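# Four arms build a self-supporting stick ring over well

## Task

Around the centre of the square well (centre at x = 0, y = 0 in the scene frame, sides parallel to x and y, nothing beneath it but the floor), assemble a closed ring of wooden sticks. In the ring, each stick has one end lying on a desk and its other end lying on the neighbouring stick; sticks may hang out over the well. The approximate arm bases (metres) and headings (degrees counter-clockwise from +x) are: arm1 (+0.22, +0.56, +0.72) heading -90; arm2 (-0.52, +0.50, +0.72) heading -90; arm3 (-0.22, -0.56, +0.72) heading +90; arm4 (+0.52, -0.50, +0.72) heading +90. Any number of arms may help. The ring only counts if it stands on its own with no robot supporting it. At the end every gripper must have released and every arm must be moved away from the ring.

## Robot and tools

ROBOTS AND CAMERAS. There are four identical i2rt Big YAM arms named arm1, arm2, arm3 and arm4, one per desk. Each has six revolute joints, a two-finger gripper and a wrist camera (armN_cam_wrist) that sits above the hand and looks toward the fingertips when the hand is level. The hand can get roughly 1.0 m from the joint1 axis. A fixed room camera, cam_high, views the scene from above. Wrist images are 616x616 fisheye; cam_high images are 896x504.

FRAME. Everything uses one scene frame: origin on the floor, +z up, well centre at x = 0, y = 0. The hand point is midway between the fingertips; its z axis runs along the fingers and its y axis is the direction the fingers close along. Camera intrinsics K and T_world_to_cam are supplied for each camera and can be a few millimetres or degrees off; wrist camera poses are derived from joint readings, so they inherit joint errors.

JOINTS (all values absolute targets, never offsets). joint1_rad -2.879..2.879: rotation of the whole arm about its foot, positive counter-clockwise seen from above, 0 points along the foot's heading. joint2_rad 0..3.141: shoulder, 0 has the upper arm lying back roughly level, increasing raises it and then carries it forward. joint3_rad 0..3.019: elbow, 0 is fully folded, increasing opens it. joint4_rad -1.692..1.57: hand pitch, positive tilts the fingers up. joint5_rad -1.57..1.57: sideways hand swing, positive toward the arm's right. joint6_rad -2.094..2.094: hand roll, positive is clockwise viewed from behind the hand. gripper_m 0..0.093: fingertip gap in metres. Tolerances counted as reached: ±0.045, ±0.14, ±0.09, ±0.055, ±0.03, ±0.035 rad and ±0.003 m respectively.

TOOLS.
execute_actions(actions, cameras): actions is a list holding zero or one action. An action is an object whose keys are arm names; each arm entry has a single key "joints", a map from joint name (joint1_rad..joint6_rad, gripper_m) to its absolute target. Every arm is listed separately with its own map; you may name any subset of arms and joints. All named motions begin together and may finish at different moments; one action lasts at most 15 s. Joints or arms not mentioned keep their previous target and may still be pushing toward it. An unknown key or a value out of range rejects the entire call and nothing moves. An empty list just reports state and pictures. cameras is a list of camera names (arm1_cam_wrist .. arm4_cam_wrist, cam_high, or "all"); omitted, null or ["all"] returns every camera, [] returns none.
wait(seconds): 0 to 10 s with no new command; returns state and images as an empty execute_actions does.
zoom_image(camera, region): enlarges part of that camera's latest full image; region is [x0, y0, x1, y1] in image pixels from the top-left, no larger than 504 by 504.
read_manual(section): only "licences"; returns URDF licence text, moves nothing.
finished_scene(scene): pass the current scene number to close it once the goal holds; irreversible. Its result states success and may give a new task. Replying with no tool call ends everything.

READING RESULTS. joint_positions gives measured joints. The pictures line lists cameras in image order. joint_status per joint: off_target (stopped short, may still push), contact_stop or time_out (target dropped, holds in place; a timed-out joint may keep a nearby target and keep pushing, listed under on_its_own), not_followed (a built-in collision check withheld the arm's joint targets; the gripper part still runs; the arm may retry those targets on later actions). A line "joint command not followed" with a "cause:" line explains a withheld command. on_its_own lists uncommanded behaviour; "held at" is the held target, not the position. Joint torques are raw drive outputs with offsets and noise, not clean contact signals. MOTOR HOT appears from 85 °C; at 100 °C an OVER-TEMPERATURE FAULT drops that arm and its gripper, and unreached keys read limit_stop_at_motor_heat (resend the target afterwards). If a result reports a stop, the rest of that reply's motion calls are skipped.

CAUTIONS. Arms do not halt on contact and can push very hard; to relieve a push, command a joint to its reported position. Holding loads heats motors, even while you are thinking, since the simulation keeps running and the robot holds its last command. Moving between postures can sweep the hand in a wide arc because joints run at different speeds. A hard squeeze between two robots fails the run, and a hard collision may; the anti-collision check can be late and does not cover fingers, gripper housings or wrist cameras, and no state line reports robot-to-robot contact. Knocking anything out of the work area fails the task. Avoid dropping, slamming or letting sticks fall; loose objects may occasionally get a small push from outside. A very small target change may not move a joint, and a joint carrying weight sags slightly. Finish with all grippers open and arms withdrawn so the ring stands unaided.

Each tool is called after "Call:" as name(argument=value, ...) on one line, values as JSON.

## Session

Call:
execute_actions(actions=[])

Scene clock: 0.00 s.
Joint torques (N m, as the arm reports them, + toward a larger angle): no reading
Motor temperatures (°C, as the motors report them): arm1=[26 23 25 23 25 24] | arm2=[25 26 27 25 23 26] | arm3=[25 24 22 26 24 22] | arm4=[23 23 23 25 23 23]
arm1.joint_positions: joint1_rad=+0.213 joint2_rad=+0.567 joint3_rad=+1.340 joint4_rad=-1.493 joint5_rad=+0.315 joint6_rad=-0.450 gripper_m=+0.095
arm1.joint_status: not commanded
arm1.hand: x=+0.2050 y=+0.3578 z=+1.3228 quat_wxyz=(-0.139, -0.452, -0.782, +0.405) (m; scene frame)
arm2.joint_positions: joint1_rad=+0.463 joint2_rad=+0.589 joint3_rad=+1.462 joint4_rad=-1.326 joint5_rad=+0.138 joint6_rad=+0.121 gripper_m=+0.094
arm2.joint_status: not commanded
arm2.hand: x=-0.4495 y=+0.3032 z=+1.3412 quat_wxyz=(-0.433, -0.525, -0.663, +0.313) (m; scene frame)
arm3.joint_positions: joint1_rad=-0.317 joint2_rad=+0.610 joint3_rad=+1.399 joint4_rad=-1.229 joint5_rad=+0.260 joint6_rad=+0.270 gripper_m=+0.095
arm3.joint_status: not commanded
arm3.hand: x=-0.1091 y=-0.3550 z=+1.3916 quat_wxyz=(-0.462, +0.339, -0.763, -0.297) (m; scene frame)
arm4.joint_positions: joint1_rad=-0.190 joint2_rad=+0.528 joint3_rad=+1.349 joint4_rad=-1.376 joint5_rad=-0.231 joint6_rad=-0.318 gripper_m=+0.094
arm4.joint_status: not commanded
arm4.hand: x=+0.5263 y=-0.3015 z=+1.2796 quat_wxyz=(-0.361, +0.686, -0.534, -0.337) (m; scene frame)
pictures: arm1_cam_wrist, arm2_cam_wrist, arm3_cam_wrist, arm4_cam_wrist, cam_high
Images, in order (width x height): arm1_cam_wrist 616x616, arm2_cam_wrist 616x616, arm3_cam_wrist 616x616, arm4_cam_wrist 616x616, cam_high 896x504.

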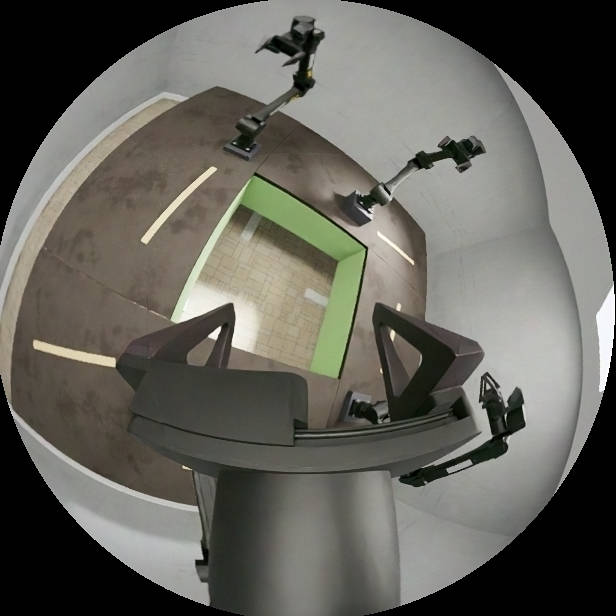

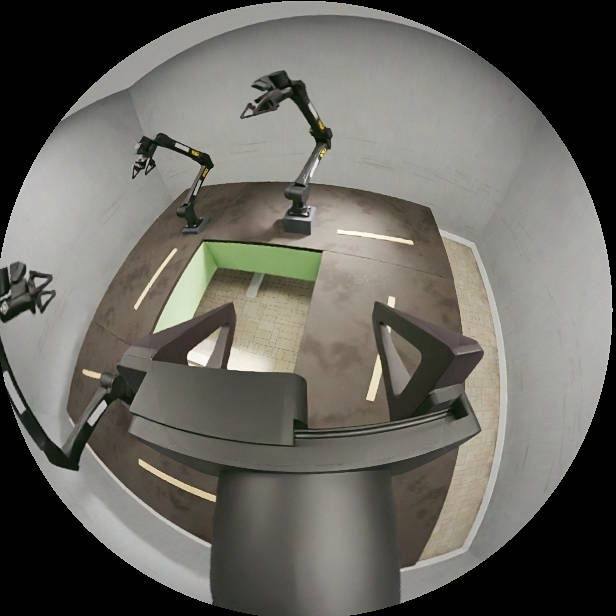

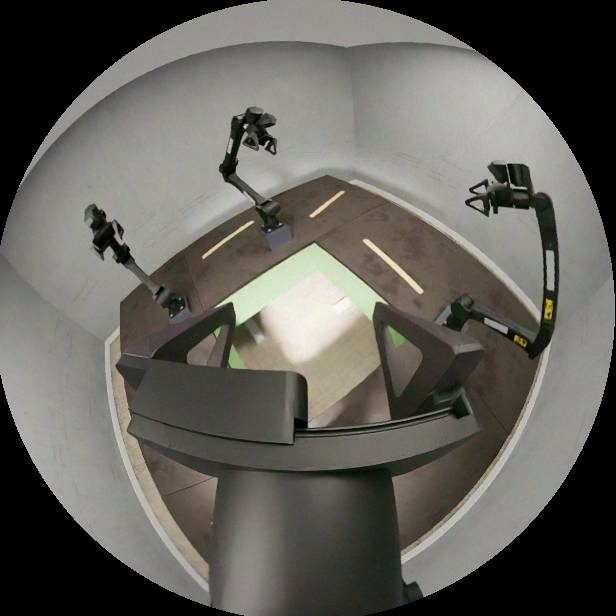

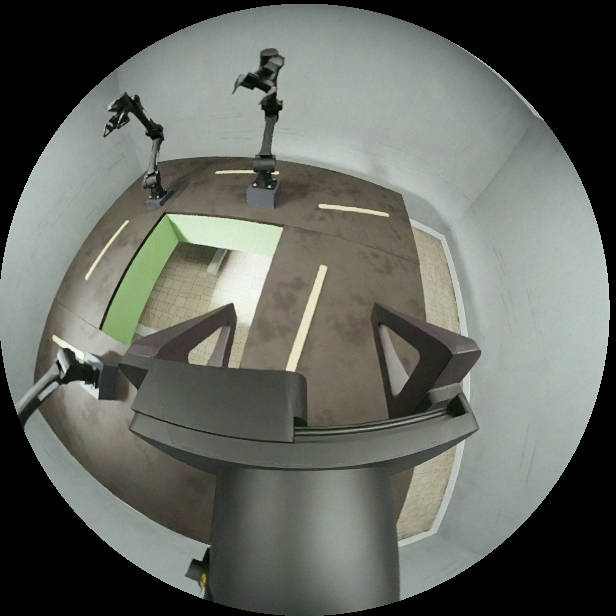

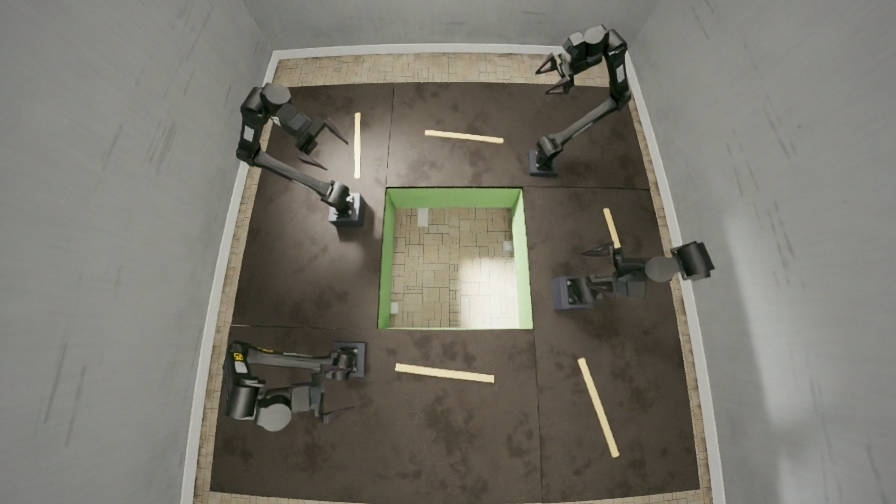

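Call:
execute_actions(actions=[{"arm1":{"joints":{"joint1_rad":1.728,"joint2_rad":1.816,"joint3_rad":1.09,"joint4_rad":-0.845,"joint5_rad":0,"joint6_rad":-0.117}},"arm2":{"joints":{"joint1_rad":-0.457,"joint2_rad":1.549,"joint3_rad":0.931,"joint4_rad":-0.953,"joint5_rad":0,"joint6_rad":-0.325}},"arm3":{"joints":{"joint1_rad":1.571,"joint2_rad":1.618,"joint3_rad":0.804,"joint4_rad":-0.757,"joint5_rad":0,"joint6_rad":-0.1}},"arm4":{"joints":{"joint1_rad":-0.145,"joint2_rad":1.452,"joint3_rad":0.848,"joint4_rad":-0.967,"joint5_rad":0,"joint6_rad":-0.02}}}])

Scene clock: 25.20 s.
Joint torques (N m, as the arm reports them, + toward a larger angle): arm1=[ -0.26 -13.5    7.84   1.    -0.05   0.2 ] | arm2=[-0.84 -8.21  9.78  0.51  0.08 -0.16] | arm3=[  0.96 -10.22   6.93   0.7   -0.08  -0.15] | arm4=[  0.43 -10.21   7.38   0.82   0.     0.13]
Motor temperatures (°C, as the motors report them): arm1=[26 23 29 23 25 24] | arm2=[25 26 31 26 23 26] | arm3=[25 24 28 26 24 22] | arm4=[23 23 28 25 23 23]
arm1.joint_positions: joint1_rad=+1.733 joint2_rad=+1.809 joint3_rad=+1.085 joint4_rad=-0.858 joint5_rad=-0.001 joint6_rad=-0.124 gripper_m=+0.095
arm1.joint_status: all done
arm1.hand: x=+0.6716 y=+0.6354 z=+0.8079 quat_wxyz=(+0.004, +0.144, -0.990, -0.004) (m; scene frame)
arm2.joint_positions: joint1_rad=-0.460 joint2_rad=+1.548 joint3_rad=+0.910 joint4_rad=-0.963 joint5_rad=+0.000 joint6_rad=-0.311 gripper_m=+0.094
arm2.joint_status: all done
arm2.hand: x=-0.6991 y=+0.1647 z=+0.7983 quat_wxyz=(+0.006, -0.767, -0.641, -0.009) (m; scene frame)
arm3.joint_positions: joint1_rad=+1.574 joint2_rad=+1.617 joint3_rad=+0.804 joint4_rad=-0.761 joint5_rad=+0.001 joint6_rad=-0.089 gripper_m=+0.095
arm3.joint_status: all done
arm3.hand: x=-0.5856 y=-0.5680 z=+0.7953 quat_wxyz=(-0.008, +0.998, +0.056, +0.006) (m; scene frame)
arm4.joint_positions: joint1_rad=-0.152 joint2_rad=+1.444 joint3_rad=+0.831 joint4_rad=-0.979 joint5_rad=-0.003 joint6_rad=-0.032 gripper_m=+0.094
arm4.joint_status: all done
arm4.hand: x=+0.5734 y=-0.1552 z=+0.7959 quat_wxyz=(+0.015, +0.663, -0.748, +0.000) (m; scene frame)
pictures: arm1_cam_wrist, arm2_cam_wrist, arm3_cam_wrist, arm4_cam_wrist, cam_high
camera_calibration (this result's frames):
arm1_cam_wrist: T_world_to_cam=[[0.278422, -0.959976, -0.0304512, 0.450746], [-0.771173, -0.242338, 0.588697, 0.202584], [-0.572514, -0.140423, -0.80778, 1.24905], [0, 0, 0, 1]] pos_world=[0.74583, 0.657195, 0.903425]
arm2_cam_wrist: T_world_to_cam=[[-0.983487, 0.180953, 0.00290845, -0.723111], [0.145857, 0.78302, 0.604653, -0.506793], [0.107137, 0.595093, -0.796484, 0.737768], [0, 0, 0, 1]] pos_world=[-0.716293, 0.0886376, 0.896158]
arm3_cam_wrist: T_world_to_cam=[[-0.109975, 0.993771, 0.0180193, 0.484681], [0.802654, 0.0781036, 0.591309, 0.0533877], [0.586219, 0.0794927, -0.806244, 1.15231], [0, 0, 0, 1]] pos_world=[-0.665054, -0.577432, 0.88874]
arm4_cam_wrist: T_world_to_cam=[[0.992638, -0.118113, -0.0268286, -0.561559], [-0.0783623, -0.795152, 0.601326, -0.557663], [-0.0923575, -0.594796, -0.798553, 0.719952], [0, 0, 0, 1]] pos_world=[0.580217, -0.0815292, 0.895191]
Images, in order (width x height): arm1_cam_wrist 616x616, arm2_cam_wrist 616x616, arm3_cam_wrist 616x616, arm4_cam_wrist 616x616, cam_high 896x504.

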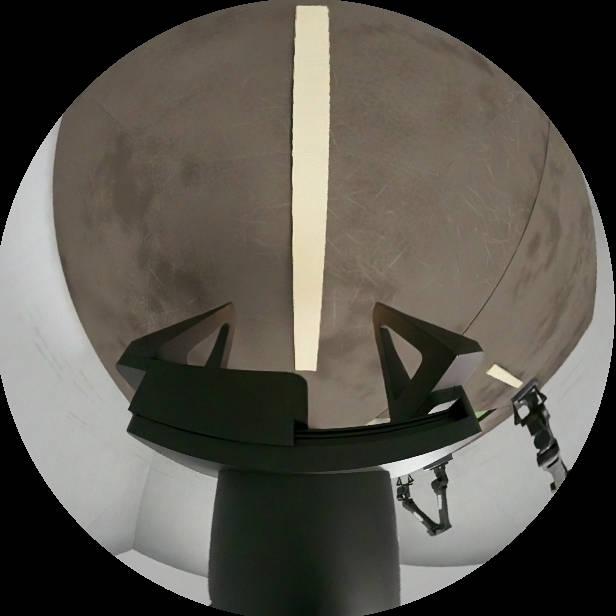

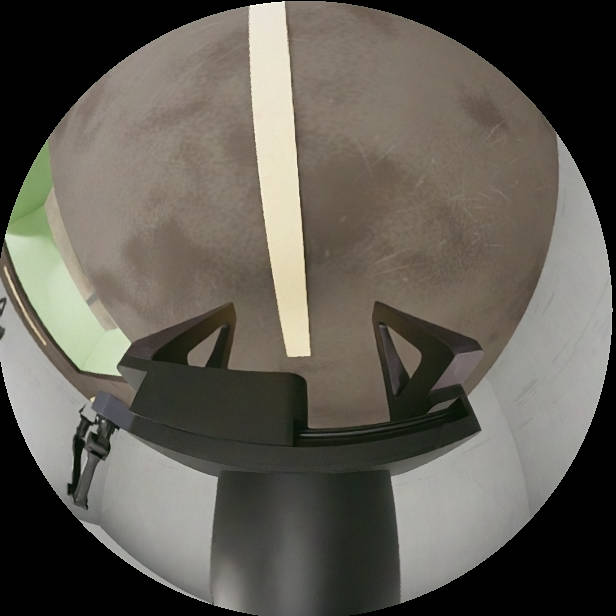

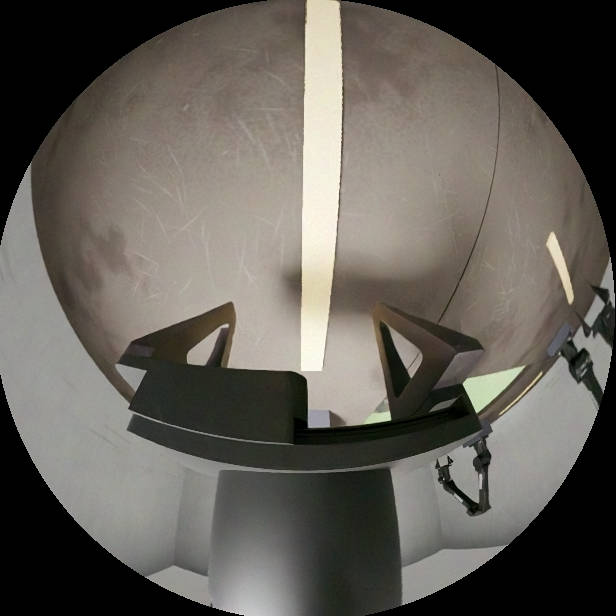

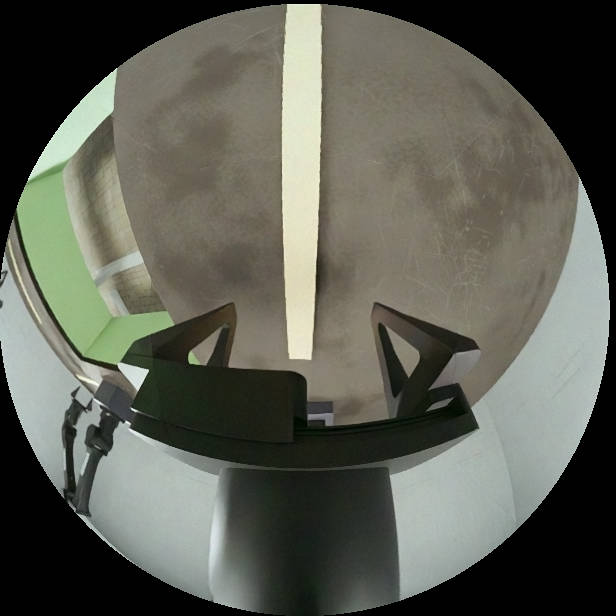

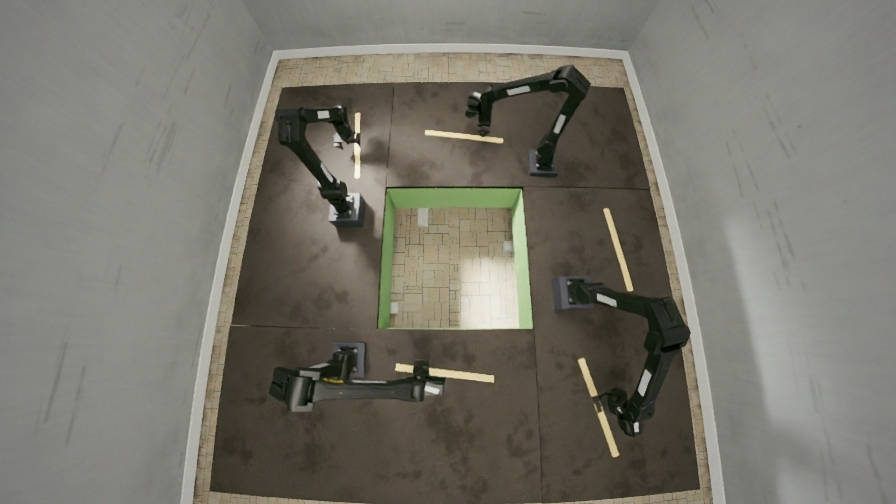

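Call:
execute_actions(actions=[{"arm1":{"joints":{"joint2_rad":1.968,"joint3_rad":1.058,"joint4_rad":-0.655}},"arm2":{"joints":{"joint1_rad":-0.415,"joint2_rad":1.707,"joint3_rad":0.92,"joint4_rad":-0.76}},"arm3":{"joints":{"joint1_rad":1.54,"joint2_rad":1.777,"joint3_rad":0.771,"joint4_rad":-0.565}},"arm4":{"joints":{"joint2_rad":1.601,"joint3_rad":0.806,"joint4_rad":-0.76}}}], cameras=["arm2_cam_wrist"])

Scene clock: 29.67 s.
Joint torques (N m, as the arm reports them, + toward a larger angle): arm1=[  0.32 -14.74   6.24   1.37  -0.13   0.19] | arm2=[-0.77 -9.94  7.48  0.88  0.13 -0.13] | arm3=[  0.91 -12.06   5.34   0.88  -0.08  -0.15] | arm4=[  0.49 -13.07   5.45   0.79   0.     0.14]
Motor temperatures (°C, as the motors report them): arm1=[26 24 29 23 25 24] | arm2=[25 26 31 26 23 26] | arm3=[25 25 28 26 24 22] | arm4=[23 23 28 25 23 23]
arm1.joint_positions: joint1_rad=+1.735 joint2_rad=+1.959 joint3_rad=+1.057 joint4_rad=-0.672 joint5_rad=+0.001 joint6_rad=-0.124 gripper_m=+0.095
arm1.joint_status: all done
arm1.hand: x=+0.6746 y=+0.6372 z=+0.7339 quat_wxyz=(+0.001, +0.145, -0.989, -0.003) (m; scene frame)
arm2.joint_positions: joint1_rad=-0.418 joint2_rad=+1.713 joint3_rad=+0.911 joint4_rad=-0.778 joint5_rad=-0.001 joint6_rad=-0.315 gripper_m=+0.094
arm2.joint_status: all done
arm2.hand: x=-0.6962 y=+0.1339 z=+0.7367 quat_wxyz=(+0.001, -0.752, -0.659, +0.001) (m; scene frame)
arm3.joint_positions: joint1_rad=+1.544 joint2_rad=+1.786 joint3_rad=+0.772 joint4_rad=-0.574 joint5_rad=+0.001 joint6_rad=-0.089 gripper_m=+0.095
arm3.joint_status: all done
arm3.hand: x=-0.5830 y=-0.5559 z=+0.7290 quat_wxyz=(-0.007, +0.999, +0.041, +0.012) (m; scene frame)
arm4.joint_positions: joint1_rad=-0.152 joint2_rad=+1.605 joint3_rad=+0.805 joint4_rad=-0.772 joint5_rad=-0.003 joint6_rad=-0.032 gripper_m=+0.094
arm4.joint_status: all done
arm4.hand: x=+0.5754 y=-0.1361 z=+0.7330 quat_wxyz=(+0.008, +0.663, -0.748, -0.005) (m; scene frame)
pictures: arm2_cam_wrist
camera_calibration (this result's frames):
arm2_cam_wrist: T_world_to_cam=[[-0.99065, 0.136178, 0.00822952, -0.717397], [0.114931, 0.800542, 0.588153, -0.45756], [0.0735053, 0.5836, -0.808708, 0.693819], [0, 0, 0, 1]] pos_world=[-0.709101, 0.0590767, 0.836116]
Images, in order (width x height): arm2_cam_wrist 616x616.

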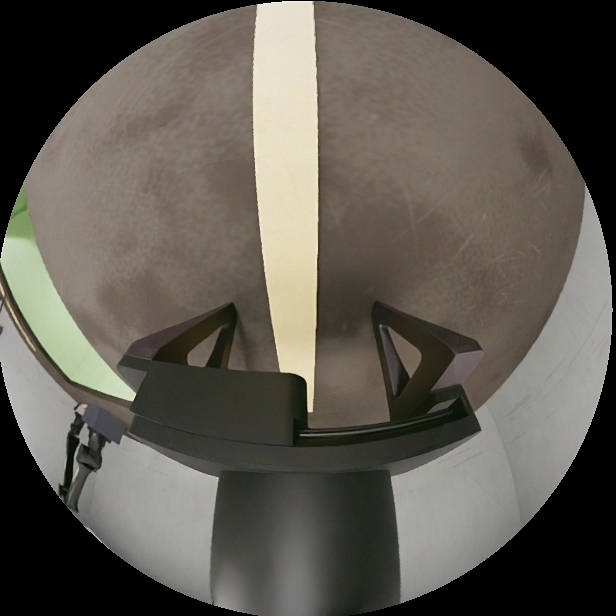

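Call:
execute_actions(actions=[{"arm1":{"joints":{"joint2_rad":1.982}},"arm2":{"joints":{"joint2_rad":1.73}},"arm4":{"joints":{"joint2_rad":1.617}}}], cameras=[])

Call:
execute_actions(actions=[{"arm1":{"joints":{"gripper_m":0}},"arm2":{"joints":{"gripper_m":0}},"arm3":{"joints":{"gripper_m":0}},"arm4":{"joints":{"gripper_m":0}}}], cameras=[])

Call:
execute_actions(actions=[{"arm1":{"joints":{"joint2_rad":1.6}},"arm2":{"joints":{"joint2_rad":1.4}},"arm3":{"joints":{"joint2_rad":1.4}},"arm4":{"joints":{"joint2_rad":1.3}}}])

Scene clock: 35.23 s.
Joint torques (N m, as the arm reports them, + toward a larger angle): arm1=[ -0.01 -12.95   6.37   1.4   -0.1    0.2 ] | arm2=[-0.71 -8.21  7.47  0.88  0.14 -0.12] | arm3=[  0.88 -12.03   5.32   0.88  -0.08  -0.15] | arm4=[  0.46 -11.53   5.46   0.81  -0.01   0.13]
Motor temperatures (°C, as the motors report them): arm1=[26 24 28 23 25 24] | arm2=[25 26 31 26 23 26] | arm3=[25 25 27 26 24 22] | arm4=[23 24 28 25 23 23]
arm1.joint_positions: joint1_rad=+1.735 joint2_rad=+1.959 joint3_rad=+1.057 joint4_rad=-0.672 joint5_rad=+0.001 joint6_rad=-0.124 gripper_m=+0.095
arm1.joint_status: all done
arm1.hand: x=+0.6746 y=+0.6372 z=+0.7339 quat_wxyz=(+0.001, +0.145, -0.989, -0.003) (m; scene frame)
arm2.joint_positions: joint1_rad=-0.418 joint2_rad=+1.713 joint3_rad=+0.911 joint4_rad=-0.778 joint5_rad=-0.001 joint6_rad=-0.315 gripper_m=+0.094
arm2.joint_status: all done
arm2.hand: x=-0.6961 y=+0.1339 z=+0.7366 quat_wxyz=(+0.001, -0.752, -0.659, +0.000) (m; scene frame)
arm3.joint_positions: joint1_rad=+1.544 joint2_rad=+1.786 joint3_rad=+0.772 joint4_rad=-0.574 joint5_rad=+0.001 joint6_rad=-0.089 gripper_m=+0.095
arm3.joint_status: not commanded
arm3.hand: x=-0.5830 y=-0.5559 z=+0.7290 quat_wxyz=(-0.007, +0.999, +0.041, +0.012) (m; scene frame)
arm4.joint_positions: joint1_rad=-0.152 joint2_rad=+1.605 joint3_rad=+0.805 joint4_rad=-0.772 joint5_rad=-0.003 joint6_rad=-0.032 gripper_m=+0.094
arm4.joint_status: all done
arm4.hand: x=+0.5754 y=-0.1361 z=+0.7330 quat_wxyz=(+0.008, +0.663, -0.748, -0.005) (m; scene frame)
pictures: none
No camera images: the call's "cameras" was empty. Leave "cameras" out to get every camera's image.

Scene clock: 35.97 s.
Joint torques (N m, as the arm reports them, + toward a larger angle): arm1=[  0.33 -13.61   6.34   1.19  -0.08   0.18] | arm2=[-0.73 -8.29  7.48  0.69  0.15 -0.11] | arm3=[  0.93 -12.04   5.32   0.86  -0.07  -0.14] | arm4=[  0.57 -11.46   5.48   0.77  -0.07   0.12]
Motor temperatures (°C, as the motors report them): arm1=[26 24 28 23 25 24] | arm2=[25 26 31 26 23 26] | arm3=[25 25 27 26 24 22] | arm4=[23 24 28 25 23 23]
arm1.joint_positions: joint1_rad=+1.735 joint2_rad=+1.959 joint3_rad=+1.057 joint4_rad=-0.672 joint5_rad=+0.001 joint6_rad=-0.123 gripper_m=+0.027
arm1.joint_status: gripper_m off_target (ended at +0.027, target +0.000)
arm1.hand: x=+0.6746 y=+0.6372 z=+0.7339 quat_wxyz=(+0.001, +0.145, -0.989, -0.004) (m; scene frame)
arm2.joint_positions: joint1_rad=-0.418 joint2_rad=+1.715 joint3_rad=+0.911 joint4_rad=-0.773 joint5_rad=-0.001 joint6_rad=-0.316 gripper_m=+0.027
arm2.joint_status: gripper_m off_target (ended at +0.027, target +0.000)
arm2.hand: x=-0.6966 y=+0.1330 z=+0.7358 quat_wxyz=(+0.001, -0.752, -0.659, +0.002) (m; scene frame)
arm3.joint_positions: joint1_rad=+1.544 joint2_rad=+1.786 joint3_rad=+0.772 joint4_rad=-0.574 joint5_rad=+0.001 joint6_rad=-0.089 gripper_m=+0.027
arm3.joint_status: gripper_m off_target (ended at +0.027, target +0.000)
arm3.hand: x=-0.5830 y=-0.5560 z=+0.7290 quat_wxyz=(-0.007, +0.999, +0.042, +0.012) (m; scene frame)
arm4.joint_positions: joint1_rad=-0.152 joint2_rad=+1.605 joint3_rad=+0.805 joint4_rad=-0.772 joint5_rad=-0.002 joint6_rad=-0.031 gripper_m=+0.026
arm4.joint_status: gripper_m off_target (ended at +0.026, target +0.000)
arm4.hand: x=+0.5756 y=-0.1361 z=+0.7330 quat_wxyz=(+0.007, +0.663, -0.749, -0.005) (m; scene frame)
pictures: none
No camera images: the call's "cameras" was empty. Leave "cameras" out to get every camera's image.

Scene clock: 37.20 s.
Joint torques (N m, as the arm reports them, + toward a larger angle): arm1=[  0.52 -12.15  10.5    1.96  -0.09   0.15] | arm2=[-0.72 -7.27 10.03  1.16  0.15 -0.11] | arm3=[ 0.96 -8.31  8.71  1.58 -0.07 -0.14] | arm4=[ 0.38 -9.25  7.67  1.31 -0.05  0.12]
Motor temperatures (°C, as the motors report them): arm1=[26 24 28 23 25 24] | arm2=[25 27 31 26 23 26] | arm3=[25 25 27 26 24 22] | arm4=[23 24 28 25 23 23]
arm1.joint_positions: joint1_rad=+1.735 joint2_rad=+1.583 joint3_rad=+1.043 joint4_rad=-0.671 joint5_rad=+0.001 joint6_rad=-0.123 gripper_m=+0.027
arm1.joint_status: all done
arm1.hand: x=+0.7183 y=+0.6432 z=+0.9060 quat_wxyz=(-0.180, +0.141, -0.973, -0.008) (m; scene frame)
arm2.joint_positions: joint1_rad=-0.418 joint2_rad=+1.399 joint3_rad=+0.908 joint4_rad=-0.772 joint5_rad=-0.001 joint6_rad=-0.316 gripper_m=+0.027
arm2.joint_status: all done
arm2.hand: x=-0.7079 y=+0.1082 z=+0.8625 quat_wxyz=(-0.061, -0.743, -0.651, +0.146) (m; scene frame)
arm3.joint_positions: joint1_rad=+1.544 joint2_rad=+1.394 joint3_rad=+0.772 joint4_rad=-0.574 joint5_rad=+0.001 joint6_rad=-0.089 gripper_m=+0.027
arm3.joint_status: all done
arm3.hand: x=-0.6399 y=-0.5578 z=+0.8765 quat_wxyz=(-0.016, +0.982, +0.042, -0.182) (m; scene frame)
arm4.joint_positions: joint1_rad=-0.152 joint2_rad=+1.291 joint3_rad=+0.800 joint4_rad=-0.772 joint5_rad=-0.002 joint6_rad=-0.031 gripper_m=+0.026
arm4.joint_status: all done
arm4.hand: x=+0.5812 y=-0.1106 z=+0.8452 quat_wxyz=(-0.112, +0.655, -0.741, -0.104) (m; scene frame)
pictures: arm1_cam_wrist, arm2_cam_wrist, arm3_cam_wrist, arm4_cam_wrist, cam_high
camera_calibration (this result's frames):
arm1_cam_wrist: T_world_to_cam=[[0.279106, -0.960158, 0.0140396, 0.407498], [-0.928399, -0.266082, 0.259375, 0.609306], [-0.245305, -0.0854275, -0.965675, 1.22877], [0, 0, 0, 1]] pos_world=[0.753366, 0.658358, 1.02283]
arm2_cam_wrist: T_world_to_cam=[[-0.983206, 0.150209, 0.10365, -0.805115], [0.17588, 0.931465, 0.318496, -0.248087], [-0.0487059, 0.331377, -0.94224, 0.867358], [0, 0, 0, 1]] pos_world=[-0.705715, 0.064597, 0.979725]
arm3_cam_wrist: T_world_to_cam=[[-0.0733448, 0.996075, 0.0495457, 0.464214], [0.965854, 0.0585658, 0.252382, 0.438787], [0.248489, 0.0663648, -0.966359, 1.16567], [0, 0, 0, 1]] pos_world=[-0.679413, -0.565449, 0.992712]
arm4_cam_wrist: T_world_to_cam=[[0.992969, -0.117463, -0.0146466, -0.573089], [-0.107059, -0.943956, 0.312227, -0.306637], [-0.0505007, -0.308464, -0.949895, 0.92177], [0, 0, 0, 1]] pos_world=[0.582782, -0.0724357, 0.96293]
Images, in order (width x height): arm1_cam_wrist 616x616, arm2_cam_wrist 616x616, arm3_cam_wrist 616x616, arm4_cam_wrist 616x616, cam_high 896x504.

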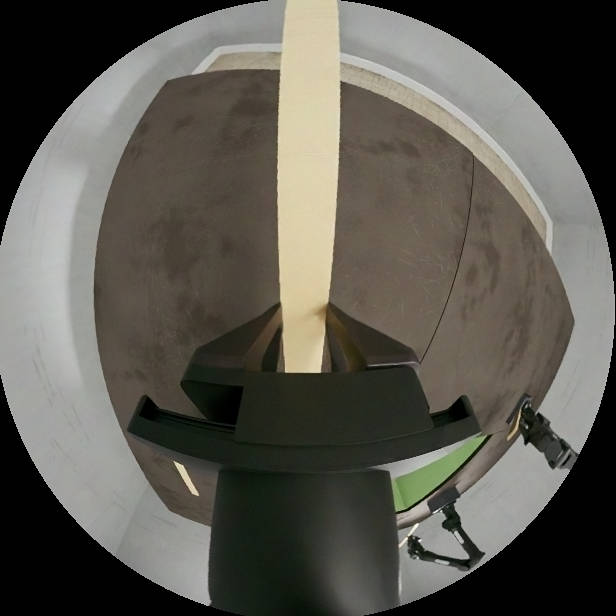

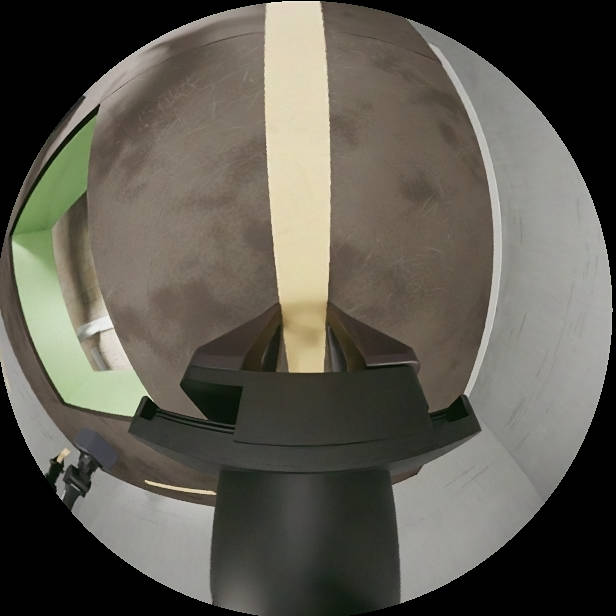

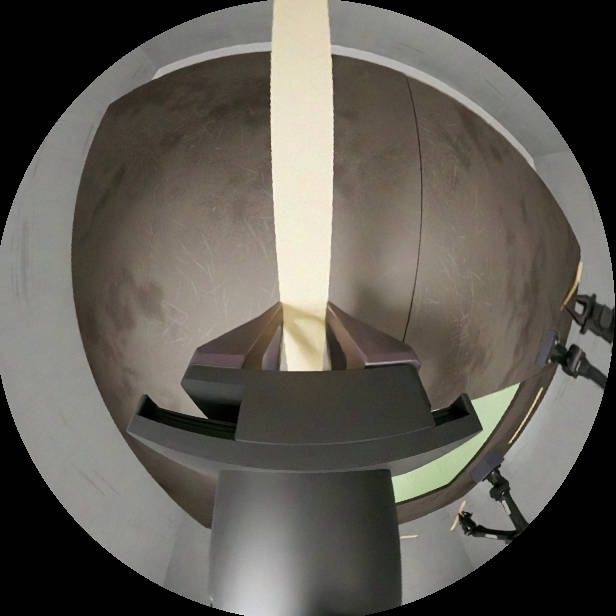

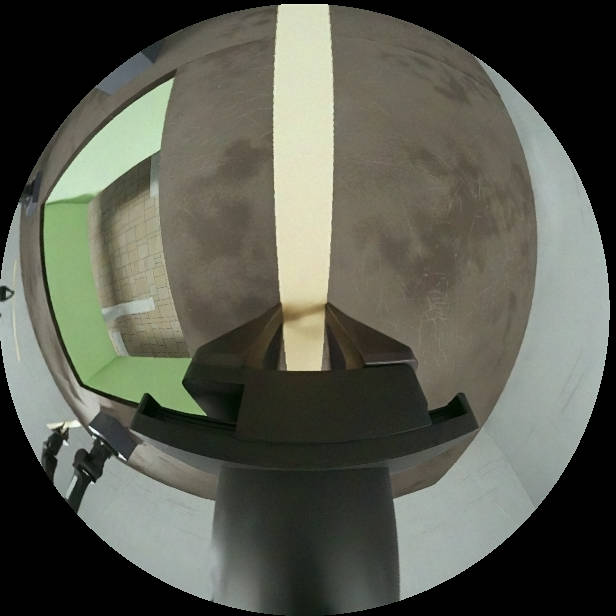

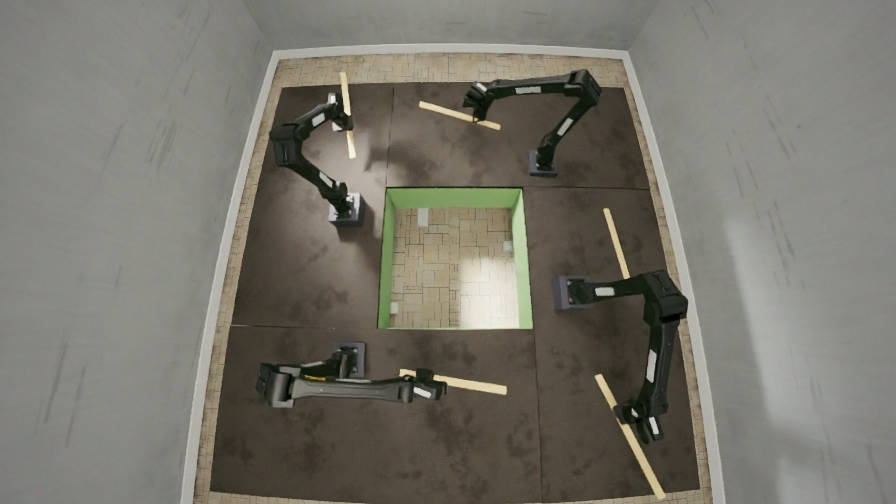

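Call:
execute_actions(actions=[{"arm1":{"joints":{"joint2_rad":1.401,"joint3_rad":0.643,"joint4_rad":-0.609,"joint5_rad":-0.143,"joint6_rad":-0.62}},"arm2":{"joints":{"joint1_rad":-0.9}},"arm3":{"joints":{"joint2_rad":1.373,"joint3_rad":0.657,"joint4_rad":-0.651,"joint5_rad":-0.143,"joint6_rad":-0.62}},"arm4":{"joints":{"joint1_rad":-0.8}}}], cameras=[])

Call:
execute_actions(actions=[{"arm1":{"joints":{"joint1_rad":-0.619}},"arm3":{"joints":{"joint1_rad":-0.619}}}], cameras=["cam_high","arm1_cam_wrist"])

Scene clock: 49.40 s.
Joint torques (N m, as the arm reports them, + toward a larger angle): arm1=[-0.15 -8.93  8.52  1.71 -0.38  0.05] | arm2=[-0.48 -7.38 10.03  1.2   0.03 -0.11] | arm3=[ 0.99 -7.9   8.53  0.89 -0.32 -0.16] | arm4=[-0.32 -9.32  7.6   1.39 -0.14  0.11]
Motor temperatures (°C, as the motors report them): arm1=[26 24 30 23 25 24] | arm2=[25 27 32 26 23 26] | arm3=[25 25 28 26 24 22] | arm4=[23 24 29 25 23 23]
arm1.joint_positions: joint1_rad=+1.735 joint2_rad=+1.398 joint3_rad=+0.630 joint4_rad=-0.627 joint5_rad=-0.141 joint6_rad=-0.613 gripper_m=+0.027
arm1.joint_status: all done
arm1.hand: x=+0.5494 y=+0.6399 z=+0.8336 quat_wxyz=(-0.103, +0.383, -0.917, -0.052) (m; scene frame)
arm2.joint_positions: joint1_rad=-0.906 joint2_rad=+1.399 joint3_rad=+0.908 joint4_rad=-0.772 joint5_rad=+0.001 joint6_rad=-0.316 gripper_m=+0.027
arm2.joint_status: all done
arm2.hand: x=-0.8703 y=+0.2430 z=+0.8629 quat_wxyz=(-0.025, -0.878, -0.452, +0.156) (m; scene frame)
arm3.joint_positions: joint1_rad=+1.544 joint2_rad=+1.377 joint3_rad=+0.647 joint4_rad=-0.651 joint5_rad=-0.138 joint6_rad=-0.607 gripper_m=+0.027
arm3.joint_status: all done
arm3.hand: x=-0.5636 y=-0.5814 z=+0.8337 quat_wxyz=(+0.031, +0.947, +0.301, -0.106) (m; scene frame)
arm4.joint_positions: joint1_rad=-0.799 joint2_rad=+1.291 joint3_rad=+0.800 joint4_rad=-0.772 joint5_rad=+0.000 joint6_rad=-0.029 gripper_m=+0.026
arm4.joint_status: all done
arm4.hand: x=+0.8040 y=-0.2255 z=+0.8419 quat_wxyz=(-0.136, +0.385, -0.911, -0.058) (m; scene frame)
pictures: none
No camera images: the call's "cameras" was empty. Leave "cameras" out to get every camera's image.

Scene clock: 51.57 s.
Joint torques (N m, as the arm reports them, + toward a larger angle): arm1=[ 0.35 -8.09  8.52  1.51 -0.34  0.1 ] | arm2=[-0.49 -7.38 10.06  1.18  0.03 -0.11] | arm3=[ 1.43 -7.73  8.78  0.91 -0.22 -0.14] | arm4=[-0.25 -9.37  7.63  1.38 -0.15  0.1 ]
Motor temperatures (°C, as the motors report them): arm1=[26 24 29 23 25 24] | arm2=[25 27 32 26 23 26] | arm3=[25 25 28 26 24 22] | arm4=[23 24 29 25 23 23]
arm1.joint_positions: joint1_rad=-0.617 joint2_rad=+1.398 joint3_rad=+0.630 joint4_rad=-0.624 joint5_rad=-0.141 joint6_rad=-0.615 gripper_m=+0.027
arm1.joint_status: all done
arm1.hand: x=+0.0394 y=+0.2668 z=+0.8303 quat_wxyz=(-0.082, -0.698, -0.708, +0.073) (m; scene frame)
arm2.joint_positions: joint1_rad=-0.906 joint2_rad=+1.399 joint3_rad=+0.908 joint4_rad=-0.772 joint5_rad=+0.001 joint6_rad=-0.316 gripper_m=+0.027
arm2.joint_status: not commanded
arm2.hand: x=-0.8703 y=+0.2430 z=+0.8629 quat_wxyz=(-0.025, -0.878, -0.452, +0.156) (m; scene frame)
arm3.joint_positions: joint1_rad=-0.619 joint2_rad=+1.377 joint3_rad=+0.647 joint4_rad=-0.651 joint5_rad=-0.141 joint6_rad=-0.610 gripper_m=+0.027
arm3.joint_status: all done
arm3.hand: x=-0.0417 y=-0.2608 z=+0.8420 quat_wxyz=(-0.088, +0.711, -0.692, -0.089) (m; scene frame)
arm4.joint_positions: joint1_rad=-0.799 joint2_rad=+1.291 joint3_rad=+0.800 joint4_rad=-0.772 joint5_rad=+0.000 joint6_rad=-0.029 gripper_m=+0.026
arm4.joint_status: not commanded
arm4.hand: x=+0.8040 y=-0.2255 z=+0.8419 quat_wxyz=(-0.136, +0.385, -0.911, -0.058) (m; scene frame)
pictures: arm1_cam_wrist, cam_high
camera_calibration (this result's frames):
arm1_cam_wrist: T_world_to_cam=[[-0.999375, -0.0124572, -0.033076, 0.0733005], [-0.0244348, 0.919677, 0.391915, -0.563598], [0.025537, 0.392479, -0.919407, 0.780364], [0, 0, 0, 1]] pos_world=[0.0395551, 0.212965, 0.940779]
Images, in order (width x height): arm1_cam_wrist 616x616, cam_high 896x504.

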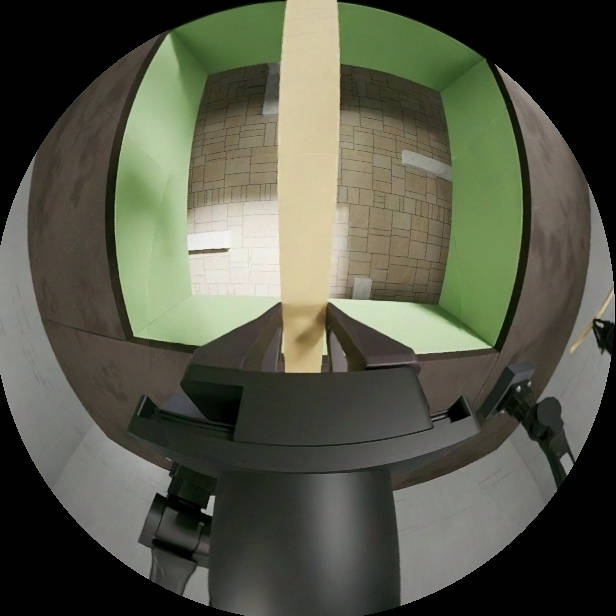

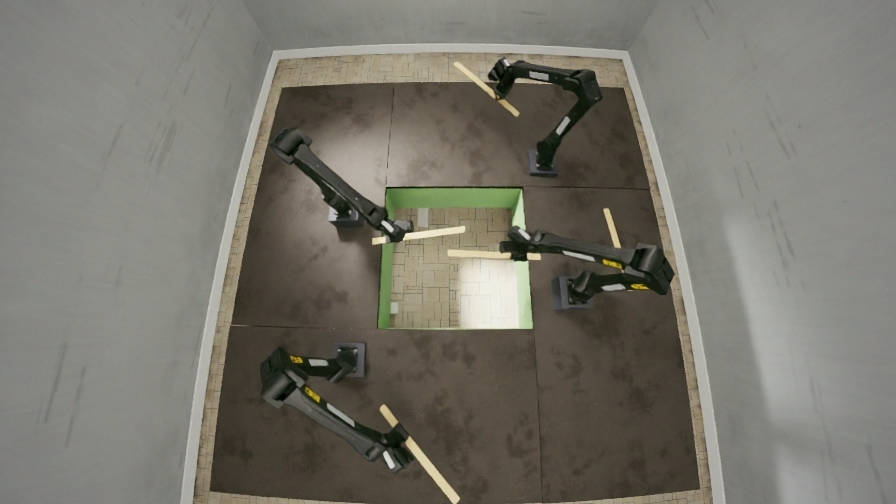

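Call:
execute_actions(actions=[{"arm1":{"joints":{"joint3_rad":0.685,"joint4_rad":-0.6,"joint6_rad":-0.55}},"arm3":{"joints":{"joint2_rad":1.4,"joint3_rad":0.69,"joint6_rad":-0.54}},"arm2":{"joints":{"joint1_rad":0.2,"joint2_rad":1.45,"joint3_rad":1.16,"joint4_rad":-0.99,"joint5_rad":-0.224,"joint6_rad":-1.07}},"arm4":{"joints":{"joint1_rad":0.2,"joint2_rad":1.44,"joint3_rad":1.17,"joint4_rad":-1.02,"joint5_rad":-0.224,"joint6_rad":-1.07}}}], cameras=[])

Call:
execute_actions(actions=[{"arm2":{"joints":{"joint1_rad":0.53}},"arm4":{"joints":{"joint1_rad":0.498}}}], cameras=[])

Call:
execute_actions(actions=[{"arm2":{"joints":{"joint2_rad":1.605}},"arm4":{"joints":{"joint2_rad":1.595}}}], cameras=["cam_high"])

Call:
zoom_image(camera="cam_high", region=[350,150,570,360])

Scene clock: 61.90 s.
Joint torques (N m, as the arm reports them, + toward a larger angle): arm1=[ 0.57 -8.42 10.55  1.86 -0.34  0.16] | arm2=[ -1.24 -10.04  12.06   0.23  -0.14  -0.14] | arm3=[ 1.36 -7.24 11.33  0.87 -0.21  0.13] | arm4=[ -0.4  -14.81   9.36   0.35  -0.42  -0.05]
Motor temperatures (°C, as the motors report them): arm1=[26 24 30 23 25 24] | arm2=[25 27 33 26 23 26] | arm3=[25 25 29 26 24 22] | arm4=[23 24 30 25 23 23]
arm1.joint_positions: joint1_rad=-0.617 joint2_rad=+1.398 joint3_rad=+0.651 joint4_rad=-0.620 joint5_rad=-0.141 joint6_rad=-0.557 gripper_m=+0.027
arm1.joint_status: all done
arm1.hand: x=+0.0328 y=+0.2574 z=+0.8373 quat_wxyz=(-0.086, -0.717, -0.687, +0.083) (m; scene frame)
arm2.joint_positions: joint1_rad=+0.204 joint2_rad=+1.465 joint3_rad=+1.131 joint4_rad=-0.980 joint5_rad=-0.224 joint6_rad=-1.057 gripper_m=+0.027
arm2.joint_status: all done
arm2.hand: x=-0.4001 y=+0.0431 z=+0.9149 quat_wxyz=(-0.144, -0.152, -0.974, +0.086) (m; scene frame)
arm3.joint_positions: joint1_rad=-0.619 joint2_rad=+1.396 joint3_rad=+0.647 joint4_rad=-0.651 joint5_rad=-0.141 joint6_rad=-0.552 gripper_m=+0.027
arm3.joint_status: all done
arm3.hand: x=-0.0429 y=-0.2625 z=+0.8357 quat_wxyz=(-0.076, +0.690, -0.714, -0.089) (m; scene frame)
arm4.joint_positions: joint1_rad=+0.203 joint2_rad=+1.457 joint3_rad=+1.143 joint4_rad=-1.010 joint5_rad=-0.223 joint6_rad=-1.058 gripper_m=+0.026
arm4.joint_status: all done
arm4.hand: x=+0.3910 y=-0.0485 z=+0.9115 quat_wxyz=(-0.075, +0.975, -0.139, -0.154) (m; scene frame)
pictures: none
No camera images: the call's "cameras" was empty. Leave "cameras" out to get every camera's image.

Scene clock: 63.10 s.
Joint torques (N m, as the arm reports them, + toward a larger angle): arm1=[ 0.4  -8.39 10.47  1.86 -0.35  0.17] | arm2=[ -1.63 -10.12  12.03   0.25  -0.14  -0.13] | arm3=[ 1.38 -7.25 11.32  0.89 -0.21  0.13] | arm4=[ -0.44 -14.68   9.4    0.32  -0.42  -0.05]
Motor temperatures (°C, as the motors report them): arm1=[26 24 30 23 25 24] | arm2=[25 27 33 26 23 26] | arm3=[25 25 29 26 24 22] | arm4=[23 24 30 25 23 23]
arm1.joint_positions: joint1_rad=-0.617 joint2_rad=+1.398 joint3_rad=+0.651 joint4_rad=-0.620 joint5_rad=-0.141 joint6_rad=-0.557 gripper_m=+0.027
arm1.joint_status: not commanded
arm1.hand: x=+0.0328 y=+0.2574 z=+0.8373 quat_wxyz=(-0.086, -0.717, -0.687, +0.083) (m; scene frame)
arm2.joint_positions: joint1_rad=+0.536 joint2_rad=+1.465 joint3_rad=+1.131 joint4_rad=-0.980 joint5_rad=-0.224 joint6_rad=-1.059 gripper_m=+0.027
arm2.joint_status: all done
arm2.hand: x=-0.2572 y=+0.1069 z=+0.9134 quat_wxyz=(-0.155, +0.012, -0.986, +0.060) (m; scene frame)
arm3.joint_positions: joint1_rad=-0.619 joint2_rad=+1.396 joint3_rad=+0.647 joint4_rad=-0.651 joint5_rad=-0.141 joint6_rad=-0.552 gripper_m=+0.027
arm3.joint_status: not commanded
arm3.hand: x=-0.0429 y=-0.2625 z=+0.8357 quat_wxyz=(-0.076, +0.690, -0.714, -0.089) (m; scene frame)
arm4.joint_positions: joint1_rad=+0.506 joint2_rad=+1.457 joint3_rad=+1.143 joint4_rad=-1.010 joint5_rad=-0.223 joint6_rad=-1.060 gripper_m=+0.026
arm4.joint_status: all done
arm4.hand: x=+0.2623 y=-0.1083 z=+0.9135 quat_wxyz=(-0.053, +0.985, +0.011, -0.163) (m; scene frame)
pictures: none
No camera images: the call's "cameras" was empty. Leave "cameras" out to get every camera's image.

Scene clock: 64.20 s.
Joint torques (N m, as the arm reports them, + toward a larger angle): arm1=[ 0.27 -8.7  10.52  1.8  -0.33  0.17] | arm2=[ -1.46 -11.92  11.2   -0.01  -0.14  -0.14] | arm3=[ 1.35 -7.27 11.33  0.89 -0.21  0.13] | arm4=[ -0.84 -16.33   8.79   0.07  -0.44  -0.07]
Motor temperatures (°C, as the motors report them): arm1=[26 24 30 23 25 24] | arm2=[25 27 33 26 23 26] | arm3=[25 25 30 26 24 22] | arm4=[23 24 30 25 23 23]
arm1.joint_positions: joint1_rad=-0.617 joint2_rad=+1.398 joint3_rad=+0.651 joint4_rad=-0.620 joint5_rad=-0.141 joint6_rad=-0.557 gripper_m=+0.027
arm1.joint_status: not commanded
arm1.hand: x=+0.0328 y=+0.2574 z=+0.8373 quat_wxyz=(-0.086, -0.717, -0.687, +0.083) (m; scene frame)
arm2.joint_positions: joint1_rad=+0.536 joint2_rad=+1.626 joint3_rad=+1.131 joint4_rad=-0.981 joint5_rad=-0.224 joint6_rad=-1.059 gripper_m=+0.027
arm2.joint_status: all done
arm2.hand: x=-0.2587 y=+0.1083 z=+0.8410 quat_wxyz=(-0.116, +0.003, -0.993, -0.010) (m; scene frame)
arm3.joint_positions: joint1_rad=-0.619 joint2_rad=+1.396 joint3_rad=+0.647 joint4_rad=-0.651 joint5_rad=-0.141 joint6_rad=-0.552 gripper_m=+0.027
arm3.joint_status: not commanded
arm3.hand: x=-0.0429 y=-0.2625 z=+0.8357 quat_wxyz=(-0.076, +0.690, -0.714, -0.089) (m; scene frame)
arm4.joint_positions: joint1_rad=+0.506 joint2_rad=+1.609 joint3_rad=+1.143 joint4_rad=-1.012 joint5_rad=-0.223 joint6_rad=-1.060 gripper_m=+0.026
arm4.joint_status: all done
arm4.hand: x=+0.2615 y=-0.1088 z=+0.8455 quat_wxyz=(+0.014, +0.992, +0.003, -0.127) (m; scene frame)
pictures: cam_high
Images, in order (width x height): cam_high 896x504.

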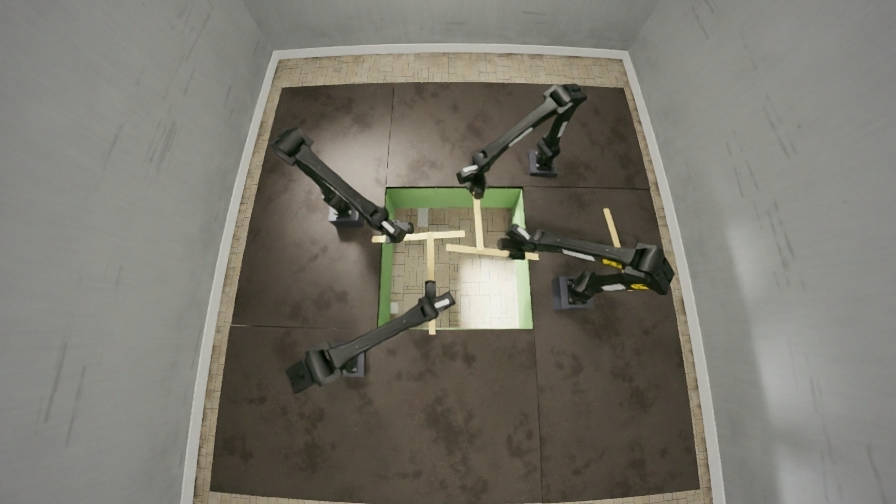

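Region (350, 150, 570, 360) of cam_high's 896x504 image, scaled by 2.291, with more detail than that image has; it fills the top 481 rows of this view, and the rest is white.

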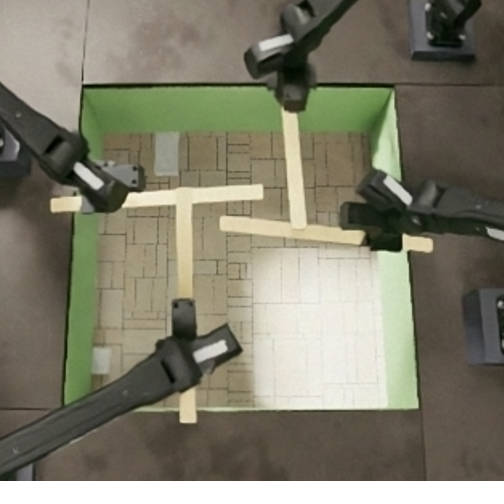

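Call:
execute_actions(actions=[{"arm2":{"joints":{"joint1_rad":0.49,"joint2_rad":1.77,"joint3_rad":1.376,"joint4_rad":-1.025,"joint6_rad":-1.09}},"arm4":{"joints":{"joint1_rad":0.459,"joint2_rad":1.765,"joint3_rad":1.387,"joint4_rad":-1.05,"joint6_rad":-1.11}}}], cameras=[])

Call:
execute_actions(actions=[{"arm1":{"joints":{"joint1_rad":-0.6,"joint2_rad":1.435,"joint3_rad":0.715}},"arm3":{"joints":{"joint1_rad":-0.6,"joint2_rad":1.43,"joint3_rad":0.735}}}], cameras=["cam_high"])

Call:
zoom_image(camera="cam_high", region=[350,150,570,360])

Call:
zoom_image(camera="cam_high", region=[420,205,490,275])

Scene clock: 70.47 s.
Joint torques (N m, as the arm reports them, + toward a larger angle): arm1=[ 1.06 -8.59 10.46  1.79 -0.3   0.18] | arm2=[ -0.85 -13.48  13.36   0.14  -0.16  -0.13] | arm3=[ 1.36 -7.18 11.31  0.89 -0.21  0.13] | arm4=[ -0.25 -17.3   11.     0.3   -0.42  -0.1 ]
Motor temperatures (°C, as the motors report them): arm1=[26 24 31 23 25 24] | arm2=[25 27 34 26 23 26] | arm3=[25 25 31 26 24 22] | arm4=[23 25 31 25 23 23]
arm1.joint_positions: joint1_rad=-0.617 joint2_rad=+1.398 joint3_rad=+0.651 joint4_rad=-0.620 joint5_rad=-0.141 joint6_rad=-0.557 gripper_m=+0.027
arm1.joint_status: not commanded
arm1.hand: x=+0.0328 y=+0.2574 z=+0.8373 quat_wxyz=(-0.086, -0.717, -0.687, +0.083) (m; scene frame)
arm2.joint_positions: joint1_rad=+0.490 joint2_rad=+1.781 joint3_rad=+1.324 joint4_rad=-1.020 joint5_rad=-0.224 joint6_rad=-1.079 gripper_m=+0.027
arm2.joint_status: all done
arm2.hand: x=-0.2491 y=+0.0401 z=+0.8359 quat_wxyz=(-0.117, -0.010, -0.993, -0.007) (m; scene frame)
arm3.joint_positions: joint1_rad=-0.619 joint2_rad=+1.396 joint3_rad=+0.647 joint4_rad=-0.651 joint5_rad=-0.141 joint6_rad=-0.552 gripper_m=+0.027
arm3.joint_status: not commanded
arm3.hand: x=-0.0429 y=-0.2625 z=+0.8357 quat_wxyz=(-0.076, +0.690, -0.714, -0.089) (m; scene frame)
arm4.joint_positions: joint1_rad=+0.461 joint2_rad=+1.766 joint3_rad=+1.327 joint4_rad=-1.046 joint5_rad=-0.223 joint6_rad=-1.098 gripper_m=+0.026
arm4.joint_status: all done
arm4.hand: x=+0.2526 y=-0.0434 z=+0.8371 quat_wxyz=(+0.012, +0.992, -0.001, -0.126) (m; scene frame)
pictures: none
No camera images: the call's "cameras" was empty. Leave "cameras" out to get every camera's image.

Scene clock: 71.13 s.
Joint torques (N m, as the arm reports them, + toward a larger angle): arm1=[ 1.79 -8.42 10.76  1.77 -0.28  0.18] | arm2=[ -1.02 -13.42  13.47   0.15  -0.16  -0.14] | arm3=[ 1.94 -7.96 11.8   0.89 -0.21  0.12] | arm4=[ -0.21 -17.59  11.06   0.29  -0.43  -0.07]
Motor temperatures (°C, as the motors report them): arm1=[26 24 31 23 25 24] | arm2=[25 28 34 26 23 26] | arm3=[25 25 31 26 24 22] | arm4=[23 25 31 25 23 23]
arm1.joint_positions: joint1_rad=-0.609 joint2_rad=+1.422 joint3_rad=+0.678 joint4_rad=-0.620 joint5_rad=-0.141 joint6_rad=-0.557 gripper_m=+0.027
arm1.joint_status: all done
arm1.hand: x=+0.0291 y=+0.2471 z=+0.8380 quat_wxyz=(-0.087, -0.714, -0.690, +0.084) (m; scene frame)
arm2.joint_positions: joint1_rad=+0.490 joint2_rad=+1.781 joint3_rad=+1.324 joint4_rad=-1.020 joint5_rad=-0.224 joint6_rad=-1.079 gripper_m=+0.027
arm2.joint_status: not commanded
arm2.hand: x=-0.2491 y=+0.0401 z=+0.8359 quat_wxyz=(-0.117, -0.010, -0.993, -0.007) (m; scene frame)
arm3.joint_positions: joint1_rad=-0.608 joint2_rad=+1.428 joint3_rad=+0.687 joint4_rad=-0.651 joint5_rad=-0.141 joint6_rad=-0.552 gripper_m=+0.027
arm3.joint_status: all done
arm3.hand: x=-0.0371 y=-0.2471 z=+0.8383 quat_wxyz=(-0.079, +0.694, -0.710, -0.090) (m; scene frame)
arm4.joint_positions: joint1_rad=+0.461 joint2_rad=+1.766 joint3_rad=+1.327 joint4_rad=-1.046 joint5_rad=-0.223 joint6_rad=-1.098 gripper_m=+0.026
arm4.joint_status: not commanded
arm4.hand: x=+0.2526 y=-0.0434 z=+0.8371 quat_wxyz=(+0.012, +0.992, -0.001, -0.126) (m; scene frame)
pictures: cam_high
Images, in order (width x height): cam_high 896x504.

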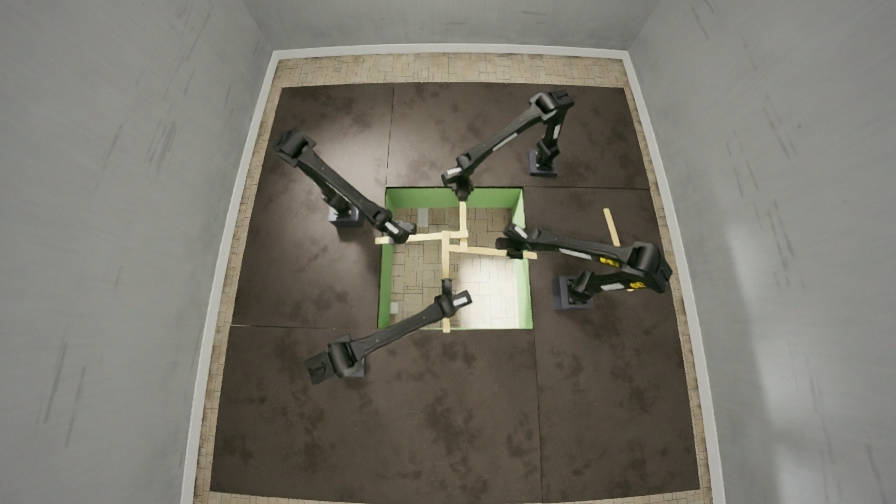

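Region (350, 150, 570, 360) of cam_high's 896x504 image, scaled by 2.291, with more detail than that image has; it fills the top 481 rows of this view, and the rest is white.

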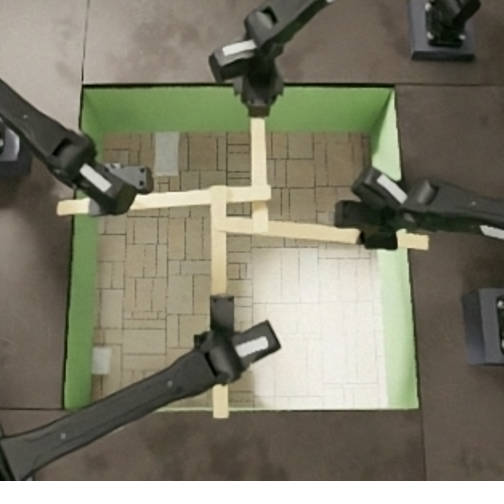

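Region (420, 205, 490, 275) of cam_high's 896x504 image, scaled by 7.200, with more detail than that image has.

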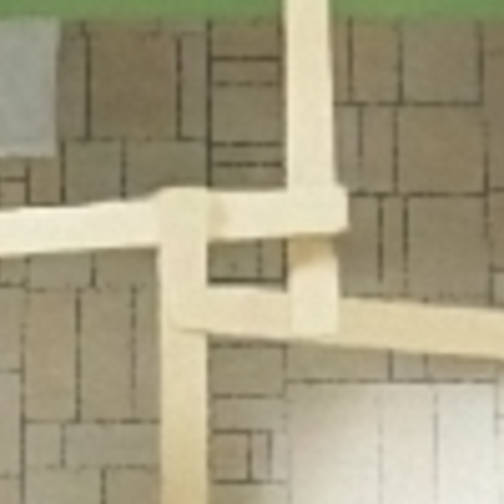

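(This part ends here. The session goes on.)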